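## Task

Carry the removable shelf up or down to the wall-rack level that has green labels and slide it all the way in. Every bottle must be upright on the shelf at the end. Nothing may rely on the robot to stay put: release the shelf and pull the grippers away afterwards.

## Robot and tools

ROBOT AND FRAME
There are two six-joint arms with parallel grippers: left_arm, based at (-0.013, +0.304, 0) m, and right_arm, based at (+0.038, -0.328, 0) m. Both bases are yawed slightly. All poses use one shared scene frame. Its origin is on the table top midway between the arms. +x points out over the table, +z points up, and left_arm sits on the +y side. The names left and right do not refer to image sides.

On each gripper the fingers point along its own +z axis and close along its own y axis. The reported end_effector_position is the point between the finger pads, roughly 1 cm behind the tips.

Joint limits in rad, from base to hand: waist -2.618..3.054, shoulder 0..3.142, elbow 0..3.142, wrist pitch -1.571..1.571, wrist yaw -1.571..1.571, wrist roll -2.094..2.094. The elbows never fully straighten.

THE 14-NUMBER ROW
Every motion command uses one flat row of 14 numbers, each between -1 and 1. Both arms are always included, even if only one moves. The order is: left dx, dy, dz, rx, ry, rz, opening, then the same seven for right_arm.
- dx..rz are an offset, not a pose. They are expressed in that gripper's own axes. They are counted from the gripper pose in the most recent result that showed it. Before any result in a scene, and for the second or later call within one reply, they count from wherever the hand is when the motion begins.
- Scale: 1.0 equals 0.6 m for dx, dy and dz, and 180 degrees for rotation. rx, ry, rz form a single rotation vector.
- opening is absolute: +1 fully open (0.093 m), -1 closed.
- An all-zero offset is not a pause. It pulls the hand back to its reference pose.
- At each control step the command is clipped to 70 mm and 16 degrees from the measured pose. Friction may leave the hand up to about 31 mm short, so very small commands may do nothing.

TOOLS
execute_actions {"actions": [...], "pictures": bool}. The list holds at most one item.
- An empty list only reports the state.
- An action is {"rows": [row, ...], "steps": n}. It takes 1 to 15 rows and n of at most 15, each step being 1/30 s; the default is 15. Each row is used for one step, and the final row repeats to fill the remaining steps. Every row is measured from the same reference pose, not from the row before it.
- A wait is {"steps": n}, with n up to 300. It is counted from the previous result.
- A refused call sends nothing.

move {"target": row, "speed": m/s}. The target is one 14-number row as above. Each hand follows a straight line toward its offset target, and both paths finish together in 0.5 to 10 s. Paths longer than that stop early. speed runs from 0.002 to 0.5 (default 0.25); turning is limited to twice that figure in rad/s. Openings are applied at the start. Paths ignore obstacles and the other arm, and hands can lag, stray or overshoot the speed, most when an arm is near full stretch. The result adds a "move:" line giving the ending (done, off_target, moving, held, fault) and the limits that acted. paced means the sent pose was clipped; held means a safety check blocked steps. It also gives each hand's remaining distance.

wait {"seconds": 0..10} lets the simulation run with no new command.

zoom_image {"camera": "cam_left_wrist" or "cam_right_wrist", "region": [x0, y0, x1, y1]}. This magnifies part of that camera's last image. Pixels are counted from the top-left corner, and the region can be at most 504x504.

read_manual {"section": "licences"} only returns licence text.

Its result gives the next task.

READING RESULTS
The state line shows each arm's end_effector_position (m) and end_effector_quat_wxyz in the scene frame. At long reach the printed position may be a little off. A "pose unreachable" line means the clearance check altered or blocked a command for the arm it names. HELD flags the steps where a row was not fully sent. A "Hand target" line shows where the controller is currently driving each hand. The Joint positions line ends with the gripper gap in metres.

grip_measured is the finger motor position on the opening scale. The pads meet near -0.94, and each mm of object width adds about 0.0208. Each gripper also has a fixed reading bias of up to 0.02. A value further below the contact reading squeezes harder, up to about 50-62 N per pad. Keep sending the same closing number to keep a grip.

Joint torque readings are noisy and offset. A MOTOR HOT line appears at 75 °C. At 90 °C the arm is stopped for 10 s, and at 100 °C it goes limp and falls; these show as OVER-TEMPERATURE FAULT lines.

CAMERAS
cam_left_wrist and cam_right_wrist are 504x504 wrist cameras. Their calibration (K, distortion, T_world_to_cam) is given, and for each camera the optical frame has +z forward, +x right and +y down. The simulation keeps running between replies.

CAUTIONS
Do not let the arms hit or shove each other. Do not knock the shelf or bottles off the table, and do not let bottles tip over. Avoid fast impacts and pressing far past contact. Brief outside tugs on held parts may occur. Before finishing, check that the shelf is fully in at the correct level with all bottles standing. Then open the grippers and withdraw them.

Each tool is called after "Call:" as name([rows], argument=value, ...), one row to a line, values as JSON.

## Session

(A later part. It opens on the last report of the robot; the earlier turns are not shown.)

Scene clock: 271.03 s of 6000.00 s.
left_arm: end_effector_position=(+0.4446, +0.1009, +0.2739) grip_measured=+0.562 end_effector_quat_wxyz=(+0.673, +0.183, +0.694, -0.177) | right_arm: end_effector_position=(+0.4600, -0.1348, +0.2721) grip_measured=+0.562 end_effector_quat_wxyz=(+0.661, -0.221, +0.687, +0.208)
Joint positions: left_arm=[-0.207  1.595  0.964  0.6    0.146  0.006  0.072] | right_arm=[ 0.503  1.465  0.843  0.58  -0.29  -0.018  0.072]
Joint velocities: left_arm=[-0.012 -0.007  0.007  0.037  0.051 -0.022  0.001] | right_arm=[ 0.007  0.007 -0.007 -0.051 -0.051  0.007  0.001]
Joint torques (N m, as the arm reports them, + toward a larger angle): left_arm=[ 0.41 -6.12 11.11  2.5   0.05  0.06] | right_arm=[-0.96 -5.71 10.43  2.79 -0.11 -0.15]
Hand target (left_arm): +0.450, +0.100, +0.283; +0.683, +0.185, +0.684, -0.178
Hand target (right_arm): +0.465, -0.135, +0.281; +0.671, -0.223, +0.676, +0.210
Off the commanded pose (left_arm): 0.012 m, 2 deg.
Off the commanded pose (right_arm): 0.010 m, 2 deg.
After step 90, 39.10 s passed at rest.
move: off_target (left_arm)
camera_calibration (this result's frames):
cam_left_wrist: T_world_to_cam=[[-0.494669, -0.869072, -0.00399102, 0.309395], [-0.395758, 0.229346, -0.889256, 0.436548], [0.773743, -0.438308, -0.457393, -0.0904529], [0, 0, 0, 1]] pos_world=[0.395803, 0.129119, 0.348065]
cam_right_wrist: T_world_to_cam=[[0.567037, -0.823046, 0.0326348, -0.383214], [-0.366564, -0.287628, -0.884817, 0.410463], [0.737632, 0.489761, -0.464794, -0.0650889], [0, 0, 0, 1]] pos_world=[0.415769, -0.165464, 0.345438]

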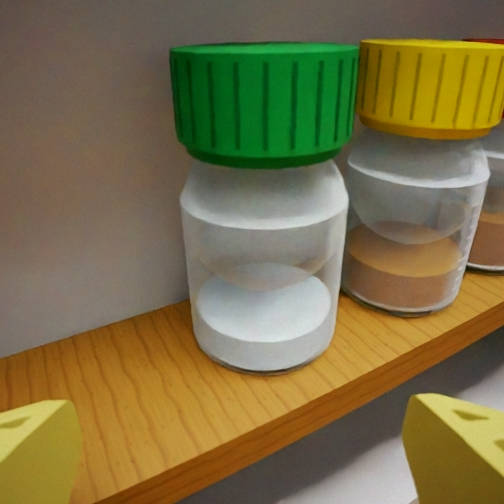

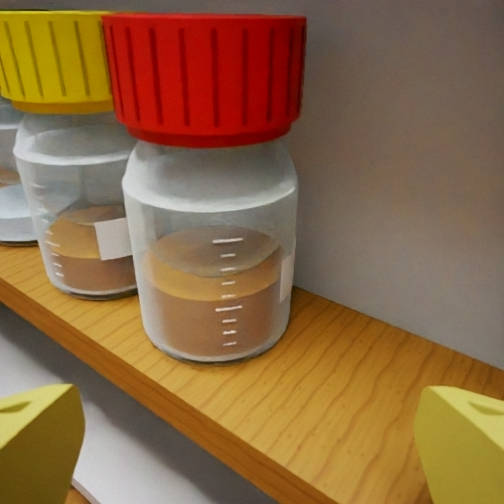

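Call:
move(target=[-0.025,-0.003,0.14,0,-0.01,0,0.56,-0.027,0.014,0.131,0,-0.01,0,0.56], speed=0.07)

Scene clock: 284.60 s of 6000.00 s.
left_arm: end_effector_position=(+0.5136, +0.0626, +0.2817) grip_measured=+0.562 end_effector_quat_wxyz=(+0.682, +0.183, +0.685, -0.179) | right_arm: end_effector_position=(+0.5164, -0.0856, +0.2773) grip_measured=+0.562 end_effector_quat_wxyz=(+0.665, -0.220, +0.682, +0.212)
Joint positions: left_arm=[-0.231  1.876  1.304  0.567  0.126  0.006  0.072] | right_arm=[ 0.578  1.727  1.12   0.581 -0.219 -0.01   0.072]
Joint velocities: left_arm=[-0.012  0.002  0.017 -0.007 -0.051 -0.022  0.   ] | right_arm=[ 0.007  0.002 -0.002 -0.037 -0.037 -0.022  0.   ]
Joint torques (N m, as the arm reports them, + toward a larger angle): left_arm=[-0.65 -8.78 11.28  2.31 -0.22 -0.04] | right_arm=[ 0.37 -8.55 10.52  2.64  0.09 -0.08]
Hand target (left_arm): +0.517, +0.058, +0.285; +0.684, +0.180, +0.683, -0.180
Hand target (right_arm): +0.519, -0.082, +0.284; +0.671, -0.217, +0.676, +0.213
Off the commanded pose (left_arm): 0.008 m, 0 deg.
Off the commanded pose (right_arm): 0.009 m, 1 deg.
After step 90, 9.00 s passed at rest.
move: done
camera_calibration (this result's frames):
cam_left_wrist: T_world_to_cam=[[-0.498502, -0.866852, -0.00789907, 0.313282], [-0.373364, 0.222917, -0.900504, 0.47162], [0.782365, -0.445954, -0.434777, -0.167377], [0, 0, 0, 1]] pos_world=[0.463208, 0.091795, 0.354399]
cam_right_wrist: T_world_to_cam=[[0.56997, -0.82108, 0.0310304, -0.375772], [-0.355928, -0.280761, -0.891341, 0.446738], [0.740574, 0.496993, -0.45227, -0.132743], [0, 0, 0, 1]] pos_world=[0.471491, -0.11714, 0.349821]

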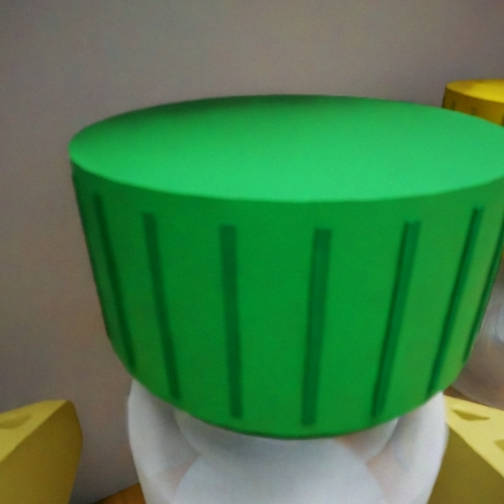

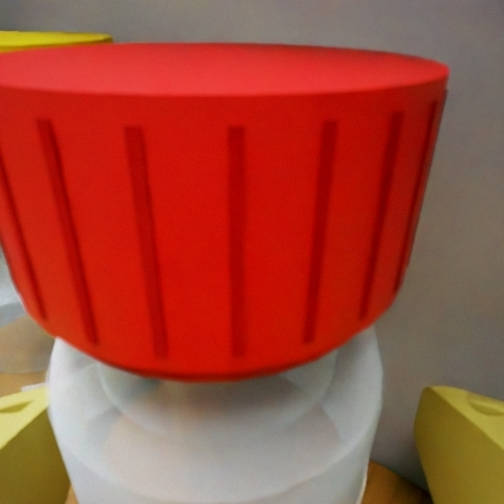

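Call:
execute_actions([
  {"rows": [[-0.004,-0.002,0,0,0,0,0.52,-0.008,0.002,0.002,0,0,0,0.52],[-0.004,-0.003,0,0,0,0,0.49,-0.008,0.003,0.002,0,0,0,0.49],[-0.004,-0.004,0,0,0,0,0.46,-0.008,0.004,0.002,0,0,0,0.46],[-0.004,-0.005,0,0,0,0,0.43,-0.008,0.005,0.002,0,0,0,0.43],[-0.004,-0.006,0,0,0,0,0.4,-0.008,0.006,0.002,0,0,0,0.4],[-0.004,-0.007,0,0,0,0,0.37,-0.008,0.007,0.002,0,0,0,0.37],[-0.004,-0.008,0,0,0,0,0.34,-0.008,0.008,0.002,0,0,0,0.34],[-0.004,-0.009,0,0,0,0,0.31,-0.008,0.009,0.002,0,0,0,0.31],[-0.004,-0.01,0,0,0,0,0.28,-0.008,0.01,0.002,0,0,0,0.28],[-0.004,-0.01,0,0,0,0,0.25,-0.008,0.01,0.002,0,0,0,0.25],[-0.004,-0.01,0,0,0,0,0.21,-0.008,0.01,0.002,0,0,0,0.21],[-0.004,-0.01,0,0,0,0,0.17,-0.008,0.01,0.002,0,0,0,0.17],[-0.004,-0.01,0,0,0,0,0.12,-0.008,0.01,0.002,0,0,0,0.12],[-0.004,-0.01,0,0,0,0,0.06,-0.008,0.01,0.002,0,0,0,0.06],[-0.004,-0.01,0,0,0,0,0.0,-0.008,0.01,0.002,0,0,0,0.0]], "steps": 15},
])

Scene clock: 296.80 s of 6000.00 s.
left_arm: end_effector_position=(+0.5123, +0.0595, +0.2813) grip_measured=+0.071 end_effector_quat_wxyz=(+0.681, +0.185, +0.685, -0.180) | right_arm: end_effector_position=(+0.5147, -0.0822, +0.2742) grip_measured=+0.076 end_effector_quat_wxyz=(+0.660, -0.222, +0.686, +0.213)
Joint positions: left_arm=[-0.238  1.876  1.304  0.564  0.123  0.006  0.049] | right_arm=[ 0.586  1.727  1.12   0.568 -0.216 -0.01   0.049]
Joint velocities: left_arm=[ 0.012 -0.017  0.012 -0.066  0.007  0.022 -0.039] | right_arm=[-0.002  0.017 -0.002  0.007 -0.007  0.037 -0.029]
Joint torques (N m, as the arm reports them, + toward a larger angle): left_arm=[ -0.63 -10.16   9.09   2.29  -0.22   0.  ] | right_arm=[ 0.31 -9.88  9.48  2.52  0.1  -0.12]
Hand target (left_arm): +0.511, +0.057, +0.284; +0.682, +0.183, +0.685, -0.179
Hand target (right_arm): +0.514, -0.080, +0.282; +0.665, -0.220, +0.682, +0.212
Off the commanded pose (left_arm): 0.004 m, 0 deg.
Off the commanded pose (right_arm): 0.008 m, 1 deg.
Steps of this call (steps 1 to 90: nothing new was sent; then 8.70 s passed at rest; steps 91 to 105: all 15 steps of this action). Readings (end_effector_position):
91: left_arm (+0.5136, +0.0626, +0.2817) | right_arm (+0.5165, -0.0857, +0.2768)
92: left_arm (+0.5136, +0.0626, +0.2817) | right_arm (+0.5165, -0.0858, +0.2762)
94: left_arm (+0.5136, +0.0626, +0.2816) | right_arm (+0.5164, -0.0856, +0.2751)
98: left_arm (+0.5132, +0.0616, +0.2814) | right_arm (+0.5156, -0.0841, +0.2745)
105: the state above
camera_calibration (this result's frames):
cam_left_wrist: T_world_to_cam=[[-0.502149, -0.864747, -0.00767017, 0.311605], [-0.374003, 0.22516, -0.89968, 0.471432], [0.779723, -0.448905, -0.436482, -0.165846], [0, 0, 0, 1]] pos_world=[0.462103, 0.0888633, 0.35414]
cam_right_wrist: T_world_to_cam=[[0.574383, -0.818103, 0.0281269, -0.373145], [-0.365273, -0.286902, -0.885586, 0.447027], [0.73257, 0.498392, -0.463623, -0.127169], [0, 0, 0, 1]] pos_world=[0.470775, -0.113638, 0.347418]

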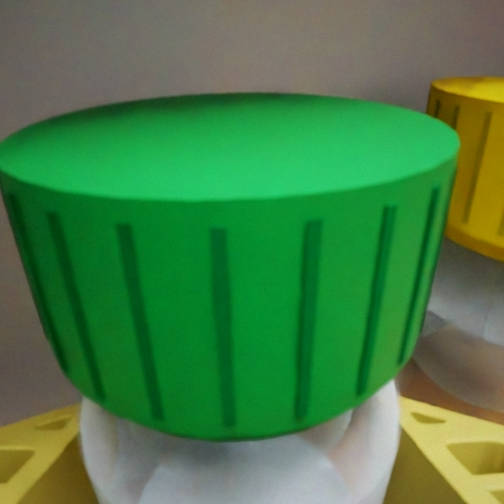

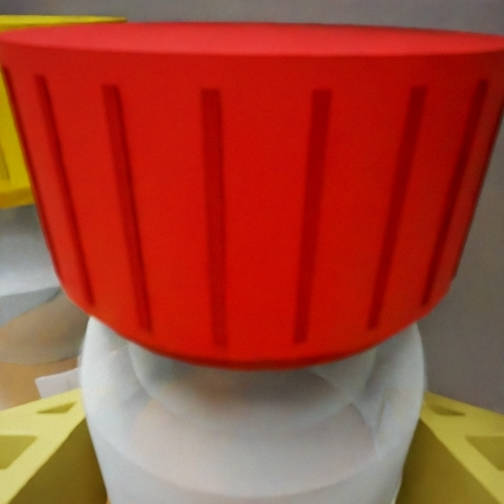

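Call:
execute_actions([
  {"rows": [[-0.008,0,0,0,0,0,0,-0.012,0,0,0,-0.002,0,0],[-0.012,0,0,0,-0.001,0,0,-0.016,0,0,0,-0.003,0,0],[-0.016,0,0,0,-0.002,0,0,-0.02,0,0,0,-0.004,0,0],[-0.02,0,0,0,-0.003,0,0,-0.024,0,0,0,-0.005,0,0],[-0.024,0,0,0,-0.004,0,0,-0.028,0,0,0,-0.006,0,0],[-0.028,0,-0.001,0,-0.005,0,0,-0.032,0,-0.001,0,-0.007,0,0],[-0.032,0,-0.002,0,-0.006,0,0,-0.036,0,-0.002,0,-0.008,0,0],[-0.036,0,-0.003,0,-0.007,0,0,-0.04,0,-0.003,0,-0.009,0,0],[-0.04,0,-0.004,0,-0.008,0,0,-0.044,0,-0.004,0,-0.01,0,0],[-0.044,0,-0.005,0,-0.009,0,0,-0.048,0,-0.005,0,-0.011,0,0],[-0.048,0,-0.006,0,-0.01,0,0,-0.052,0,-0.006,0,-0.012,0,0],[-0.052,0,-0.007,0,-0.011,0,0,-0.056,0,-0.007,0,-0.013,0,0],[-0.056,0,-0.008,0,-0.012,0,0,-0.06,0,-0.008,0,-0.014,0,0]], "steps": 15},
], pictures=false)

Scene clock: 325.70 s of 6000.00 s.
left_arm: end_effector_position=(+0.5110, +0.0601, +0.2820) grip_measured=+0.063 end_effector_quat_wxyz=(+0.673, +0.186, +0.693, -0.180) | right_arm: end_effector_position=(+0.5132, -0.0829, +0.2757) grip_measured=+0.071 end_effector_quat_wxyz=(+0.648, -0.222, +0.697, +0.213)
Joint positions: left_arm=[-0.238  1.864  1.314  0.521  0.123  0.005  0.048] | right_arm=[ 0.586  1.711  1.139  0.5   -0.216 -0.007  0.049]
Joint velocities: left_arm=[-0.002 -0.081  0.002 -0.154 -0.066 -0.037  0.001] | right_arm=[ 0.022 -0.051  0.002 -0.066 -0.037  0.022 -0.   ]
Joint torques (N m, as the arm reports them, + toward a larger angle): left_arm=[ -0.04 -11.78  11.6    2.49  -0.06  -0.02] | right_arm=[ -0.48 -11.52  11.35   2.98  -0.03  -0.09]
Hand target (left_arm): +0.508, +0.061, +0.315; +0.694, +0.182, +0.672, -0.184
Hand target (right_arm): +0.511, -0.085, +0.310; +0.675, -0.218, +0.671, +0.218
Off the commanded pose (left_arm): 0.033 m, 3 deg.
Off the commanded pose (right_arm): 0.035 m, 4 deg.
Steps of this call (steps 1 to 90: nothing new was sent; then 25.40 s passed at rest; steps 91 to 105: all 15 steps of this action). Readings (end_effector_position):
91: left_arm (+0.5123, +0.0595, +0.2811) | right_arm (+0.5147, -0.0822, +0.2741)
92: left_arm (+0.5123, +0.0595, +0.2811) | right_arm (+0.5146, -0.0822, +0.2740)
94: left_arm (+0.5123, +0.0595, +0.2810) | right_arm (+0.5148, -0.0822, +0.2743)
98: left_arm (+0.5124, +0.0595, +0.2811) | right_arm (+0.5155, -0.0818, +0.2746)
105: the state above

Call:
execute_actions([
  {"rows": [[-0.056,0,-0.006,0,-0.021,0,0,-0.058,0,-0.005,0,-0.026,0,0],[-0.057,0,-0.006,0,-0.023,0,0,-0.059,0,-0.005,0,-0.028,0,0],[-0.058,0,-0.006,0,-0.025,0,0,-0.06,0,-0.005,0,-0.03,0,0],[-0.059,0,-0.006,0,-0.027,0,0,-0.061,0,-0.005,0,-0.032,0,0],[-0.06,0,-0.006,0,-0.029,0,0,-0.062,0,-0.005,0,-0.034,0,0],[-0.061,0,-0.006,0,-0.031,0,0,-0.063,0,-0.005,0,-0.036,0,0],[-0.062,0,-0.006,0,-0.033,0,0,-0.064,0,-0.005,0,-0.038,0,0],[-0.063,0,-0.006,0,-0.035,0,0,-0.065,0,-0.005,0,-0.04,0,0],[-0.064,0,-0.006,0,-0.036,0,0,-0.066,0,-0.005,0,-0.041,0,0]], "steps": 15},
])

Scene clock: 331.27 s of 6000.00 s.
left_arm: end_effector_position=(+0.5107, +0.0602, +0.2871) grip_measured=+0.063 end_effector_quat_wxyz=(+0.678, +0.183, +0.688, -0.183) | right_arm: end_effector_position=(+0.5131, -0.0829, +0.2838) grip_measured=+0.071 end_effector_quat_wxyz=(+0.655, -0.214, +0.690, +0.221)
Joint positions: left_arm=[-0.238  1.861  1.316  0.531  0.123 -0.002  0.048] | right_arm=[ 0.586  1.708  1.142  0.522 -0.216  0.015  0.049]
Joint velocities: left_arm=[-0.012 -0.012  0.007 -0.007 -0.022 -0.037  0.001] | right_arm=[ 0.007  0.022 -0.012  0.007 -0.022  0.051 -0.001]
Joint torques (N m, as the arm reports them, + toward a larger angle): left_arm=[ -0.06 -11.12  10.11   2.98  -0.06  -0.08] | right_arm=[ -0.39 -10.46   9.66   3.37  -0.01  -0.09]
Hand target (left_arm): +0.507, +0.061, +0.320; +0.711, +0.176, +0.654, -0.190
Hand target (right_arm): +0.512, -0.084, +0.315; +0.691, -0.208, +0.654, +0.227
Off the commanded pose (left_arm): 0.033 m, 6 deg.
Off the commanded pose (right_arm): 0.032 m, 6 deg.
Steps of this call (steps 1 to 90: nothing new was sent; then 2.07 s passed at rest; steps 91 to 105: all 15 steps of this action). Readings (end_effector_position):
91: left_arm (+0.5106, +0.0603, +0.2820) | right_arm (+0.5127, -0.0831, +0.2758)
92: left_arm (+0.5106, +0.0603, +0.2820) | right_arm (+0.5127, -0.0831, +0.2759)
94: left_arm (+0.5106, +0.0603, +0.2823) | right_arm (+0.5127, -0.0831, +0.2763)
98: left_arm (+0.5106, +0.0602, +0.2834) | right_arm (+0.5128, -0.0830, +0.2782)
105: the state above
camera_calibration (this result's frames):
cam_left_wrist: T_world_to_cam=[[-0.502117, -0.864799, 0.00044681, 0.309092], [-0.382953, 0.221885, -0.896724, 0.47984], [0.775387, -0.450432, -0.44259, -0.157741], [0, 0, 0, 1]] pos_world=[0.461267, 0.089781, 0.360331]
cam_right_wrist: T_world_to_cam=[[0.573831, -0.81897, 0.00251668, -0.365603], [-0.381799, -0.270233, -0.883857, 0.464179], [0.724533, 0.506224, -0.46775, -0.115314], [0, 0, 0, 1]] pos_world=[0.470566, -0.115607, 0.35725]

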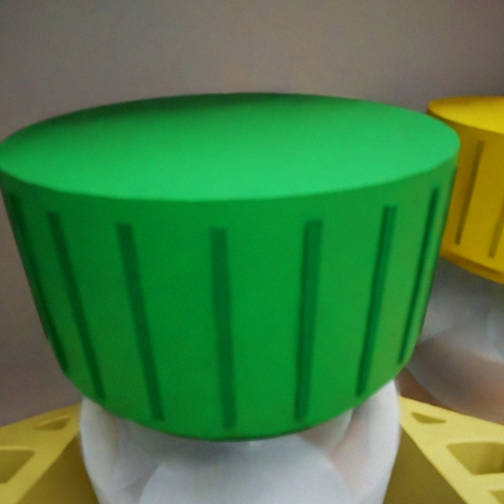

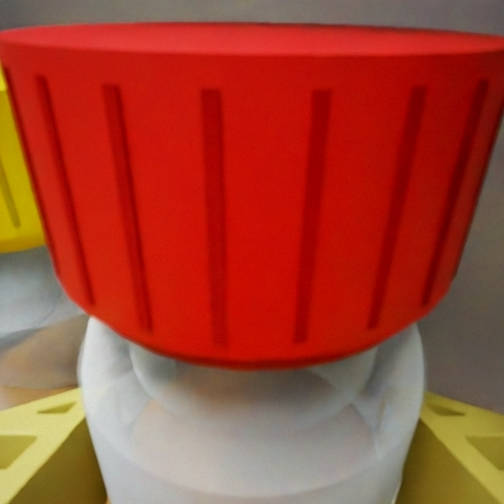

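Call:
execute_actions([
  {"rows": [[-0.056,0,-0.01,0,-0.031,0,0,-0.055,0,-0.008,0,-0.034,0,0],[-0.057,0,-0.015,0,-0.031,0,0,-0.056,0,-0.013,0,-0.034,0,0],[-0.058,0,-0.021,0,-0.031,0,0,-0.057,0,-0.019,0,-0.034,0,0],[-0.059,0,-0.027,0,-0.031,0,0,-0.058,0,-0.025,0,-0.034,0,0],[-0.06,0,-0.033,0,-0.031,0,0,-0.058,0,-0.031,0,-0.034,0,0],[-0.06,0,-0.04,0,-0.031,0,0,-0.058,0,-0.038,0,-0.034,0,0],[-0.06,0,-0.047,0,-0.031,0,0,-0.058,0,-0.045,0,-0.034,0,0],[-0.06,0,-0.054,0,-0.031,0,0,-0.058,0,-0.052,0,-0.034,0,0],[-0.06,0,-0.061,0,-0.031,0,0,-0.058,0,-0.059,0,-0.034,0,0],[-0.06,0,-0.068,0,-0.031,0,0,-0.058,0,-0.066,0,-0.034,0,0],[-0.06,0,-0.075,0,-0.031,0,0,-0.058,0,-0.073,0,-0.034,0,0],[-0.06,0,-0.082,0,-0.031,0,0,-0.058,0,-0.08,0,-0.034,0,0],[-0.06,0,-0.089,0,-0.031,0,0,-0.058,0,-0.087,0,-0.034,0,0],[-0.06,0,-0.096,0,-0.031,0,0,-0.058,0,-0.094,0,-0.034,0,0],[-0.06,0,-0.103,0,-0.031,0,0,-0.058,0,-0.101,0,-0.034,0,0]], "steps": 15},
], pictures=false)

Scene clock: 340.60 s of 6000.00 s.
left_arm: end_effector_position=(+0.4717, +0.0783, +0.2964) grip_measured=+0.063 end_effector_quat_wxyz=(+0.680, +0.181, +0.686, -0.184) | right_arm: end_effector_position=(+0.4787, -0.1089, +0.2921) grip_measured=+0.071 end_effector_quat_wxyz=(+0.660, -0.203, +0.687, +0.224)
Joint positions: left_arm=[-0.233  1.697  1.144  0.546  0.128 -0.006  0.048] | right_arm=[ 0.56   1.544  0.987  0.529 -0.23   0.033  0.049]
Joint velocities: left_arm=[ 0.051 -0.476 -0.481  0.037  0.007 -0.066 -0.001] | right_arm=[-0.115 -0.491 -0.388 -0.051 -0.037 -0.007 -0.001]
Joint torques (N m, as the arm reports them, + toward a larger angle): left_arm=[  0.47 -10.73   8.01   2.94   0.06  -0.06] | right_arm=[ -1.01 -10.11   8.43   3.25  -0.12  -0.09]
Hand target (left_arm): +0.459, +0.089, +0.324; +0.709, +0.175, +0.655, -0.190
Hand target (right_arm): +0.467, -0.117, +0.321; +0.691, -0.202, +0.655, +0.231
Off the commanded pose (left_arm): 0.033 m, 5 deg.
Off the commanded pose (right_arm): 0.033 m, 5 deg.
Steps of this call (steps 1 to 90: nothing new was sent; then 5.83 s passed at rest; steps 91 to 105: all 15 steps of this action). Readings (end_effector_position):
91: left_arm (+0.5107, +0.0602, +0.2880) | right_arm (+0.5132, -0.0829, +0.2851)
92: left_arm (+0.5107, +0.0602, +0.2880) | right_arm (+0.5132, -0.0829, +0.2852)
94: left_arm (+0.5096, +0.0607, +0.2885) | right_arm (+0.5116, -0.0835, +0.2849)
98: left_arm (+0.4987, +0.0653, +0.2897) | right_arm (+0.5009, -0.0890, +0.2845)
105: the state above

Call:
execute_actions([
  {"rows": [[-0.046,0.002,-0.036,0,-0.028,0,0,-0.048,-0.001,-0.032,0,-0.03,0,0],[-0.046,0.004,-0.043,0,-0.028,0,0,-0.048,-0.003,-0.039,0,-0.03,0,0],[-0.046,0.007,-0.051,0,-0.028,0,0,-0.048,-0.005,-0.048,0,-0.03,0,0],[-0.046,0.01,-0.06,0,-0.028,0,0,-0.048,-0.007,-0.057,0,-0.03,0,0],[-0.046,0.013,-0.069,0,-0.028,0,0,-0.048,-0.009,-0.066,0,-0.03,0,0],[-0.046,0.017,-0.078,0,-0.028,0,0,-0.048,-0.012,-0.076,0,-0.03,0,0],[-0.046,0.02,-0.087,0,-0.028,0,0,-0.048,-0.014,-0.085,0,-0.03,0,0],[-0.046,0.024,-0.096,0,-0.028,0,0,-0.048,-0.017,-0.095,0,-0.03,0,0],[-0.046,0.027,-0.105,0,-0.028,0,0,-0.048,-0.019,-0.104,0,-0.03,0,0],[-0.046,0.031,-0.114,0,-0.028,0,0,-0.048,-0.022,-0.114,0,-0.03,0,0],[-0.045,0.034,-0.123,0,-0.028,0,0,-0.047,-0.024,-0.123,0,-0.03,0,0],[-0.044,0.038,-0.132,0,-0.028,0,0,-0.046,-0.027,-0.133,0,-0.03,0,0],[-0.043,0.041,-0.141,0,-0.028,0,0,-0.045,-0.029,-0.142,0,-0.03,0,0],[-0.042,0.045,-0.149,0,-0.028,0,0,-0.044,-0.032,-0.151,0,-0.03,0,0],[-0.04,0.048,-0.156,0,-0.028,0,0,-0.042,-0.034,-0.159,0,-0.03,0,0]], "steps": 15},
], pictures=false)

Call:
move(target=[0.2,0.217,-0.148,0,-0.015,0,0,0.19,-0.206,-0.161,0,-0.015,0,0], speed=0.3)

Scene clock: 353.30 s of 6000.00 s.
left_arm: end_effector_position=(+0.4208, +0.1400, +0.3054) grip_measured=+0.063 end_effector_quat_wxyz=(+0.691, +0.169, +0.680, -0.177) | right_arm: end_effector_position=(+0.4296, -0.1732, +0.3023) grip_measured=+0.071 end_effector_quat_wxyz=(+0.674, -0.184, +0.681, +0.218)
Joint positions: left_arm=[-0.124  1.429  0.891  0.556  0.21  -0.012  0.048] | right_arm=[ 0.424  1.263  0.767  0.501 -0.33   0.051  0.049]
Joint velocities: left_arm=[ 0.32  -0.549 -0.432 -0.037  0.3   -0.007  0.   ] | right_arm=[-0.413 -0.584 -0.403  0.037 -0.359  0.037 -0.   ]
Joint torques (N m, as the arm reports them, + toward a larger angle): left_arm=[ 0.47 -7.84  7.88  2.73  0.02 -0.06] | right_arm=[-0.92 -6.86  8.34  3.   -0.08 -0.08]
Hand target (left_arm): +0.407, +0.147, +0.322; +0.709, +0.175, +0.656, -0.189
Hand target (right_arm): +0.416, -0.179, +0.319; +0.692, -0.194, +0.657, +0.230
Off the commanded pose (left_arm): 0.024 m, 4 deg.
Off the commanded pose (right_arm): 0.024 m, 4 deg.
Steps of this call (steps 1 to 90: nothing new was sent; then 9.20 s passed at rest; steps 91 to 105: all 15 steps of this action). Readings (end_effector_position):
91: left_arm (+0.4649, +0.0840, +0.3021) | right_arm (+0.4717, -0.1137, +0.2972)
92: left_arm (+0.4634, +0.0846, +0.3011) | right_arm (+0.4704, -0.1144, +0.2962)
94: left_arm (+0.4578, +0.0874, +0.2980) | right_arm (+0.4658, -0.1186, +0.2936)
98: left_arm (+0.4446, +0.1023, +0.2956) | right_arm (+0.4538, -0.1365, +0.2919)
105: the state above

Scene clock: 355.53 s of 6000.00 s.
left_arm: end_effector_position=(+0.4021, +0.3032, +0.1825) grip_measured=+0.063 end_effector_quat_wxyz=(+0.697, +0.169, +0.673, -0.183) | right_arm: end_effector_position=(+0.4124, -0.3320, +0.1725) grip_measured=+0.071 end_effector_quat_wxyz=(+0.672, -0.179, +0.681, +0.230)
Joint positions: left_arm=[ 0.454  1.708  0.532  1.23   0.794 -0.05   0.048] | right_arm=[-0.217  1.63   0.425  1.221 -0.981  0.087  0.049]
Joint velocities: left_arm=[-0.012 -0.017  0.012 -0.022 -0.007 -0.066  0.001] | right_arm=[-0.027  0.002 -0.007 -0.037  0.007 -0.037  0.   ]
Joint torques (N m, as the arm reports them, + toward a larger angle): left_arm=[ 0.05 -5.63  5.65  2.61  0.02 -0.1 ] | right_arm=[-0.61 -5.56  4.64  2.79 -0.11 -0.1 ]
Hand target (left_arm): +0.400, +0.302, +0.186; +0.706, +0.176, +0.662, -0.182
Hand target (right_arm): +0.410, -0.331, +0.178; +0.682, -0.190, +0.669, +0.226
Off the commanded pose (left_arm): 0.004 m, 2 deg.
Off the commanded pose (right_arm): 0.009 m, 2 deg.
move: done
camera_calibration (this result's frames):
cam_left_wrist: T_world_to_cam=[[-0.484765, -0.874609, 0.00790281, 0.45941], [-0.348857, 0.185058, -0.918723, 0.292006], [0.802061, -0.448122, -0.394823, -0.0304814], [0, 0, 0, 1]] pos_world=[0.349022, 0.334107, 0.252608]
cam_right_wrist: T_world_to_cam=[[0.542058, -0.839039, -0.046753, -0.496651], [-0.377087, -0.193142, -0.905815, 0.287482], [0.750985, 0.508635, -0.421085, 0.0135456], [0, 0, 0, 1]] pos_world=[0.367448, -0.368075, 0.24289]

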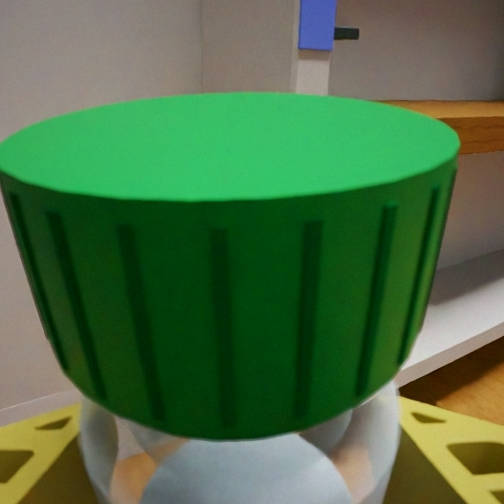

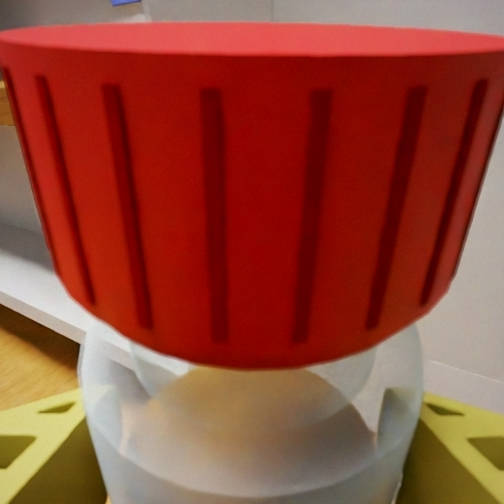

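Call:
move(target=[0.174,0.225,0.071,0,0.008,0.014,0,0.156,-0.24,0.034,0,0.011,-0.034,0], speed=0.25)

Scene clock: 368.53 s of 6000.00 s.
left_arm: end_effector_position=(+0.5001, +0.3970, +0.0609) grip_measured=+0.063 end_effector_quat_wxyz=(+0.672, +0.165, +0.700, -0.177) | right_arm: end_effector_position=(+0.5019, -0.4301, +0.0512) grip_measured=+0.071 end_effector_quat_wxyz=(+0.651, -0.195, +0.704, +0.206)
Joint positions: left_arm=[0.603 2.387 1.059 1.269 0.93  0.021 0.048] | right_arm=[-0.364  2.331  0.932  1.248 -1.111 -0.1    0.049]
Joint velocities: left_arm=[-0.012 -0.032 -0.007  0.022  0.095 -0.007 -0.001] | right_arm=[ 0.007 -0.007 -0.007  0.007 -0.007  0.051 -0.   ]
Joint torques (N m, as the arm reports them, + toward a larger angle): left_arm=[  0.05 -10.76   8.17   2.45   0.1    0.05] | right_arm=[ -0.68 -11.11   6.61   2.6   -0.25  -0.17]
Hand target (left_arm): +0.505, +0.400, +0.077; +0.691, +0.187, +0.679, -0.163
Hand target (right_arm): +0.506, -0.433, +0.066; +0.669, -0.221, +0.684, +0.189
Off the commanded pose (left_arm): 0.019 m, 4 deg.
Off the commanded pose (right_arm): 0.019 m, 5 deg.
After step 90, 8.77 s passed at rest.
move: off_target (left_arm, right_arm)
camera_calibration (this result's frames):
cam_left_wrist: T_world_to_cam=[[-0.472014, -0.881285, 0.0232138, 0.585209], [-0.416172, 0.199533, -0.887123, 0.223036], [0.777176, -0.428396, -0.460949, -0.106488], [0, 0, 0, 1]] pos_world=[0.451808, 0.425614, 0.13519]
cam_right_wrist: T_world_to_cam=[[0.531742, -0.846866, -0.0082654, -0.633268], [-0.417825, -0.253836, -0.872347, 0.185007], [0.736663, 0.467317, -0.488817, -0.0619602], [0, 0, 0, 1]] pos_world=[0.459679, -0.460377, 0.125869]

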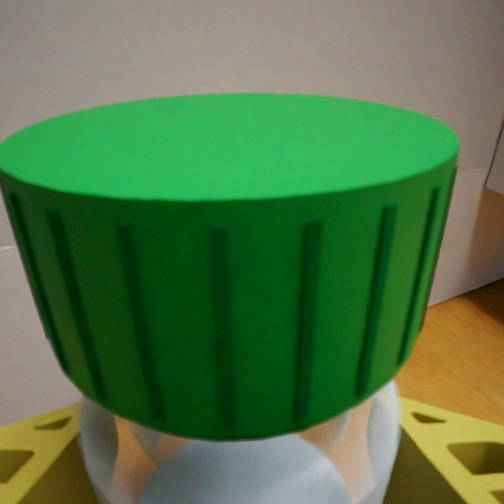

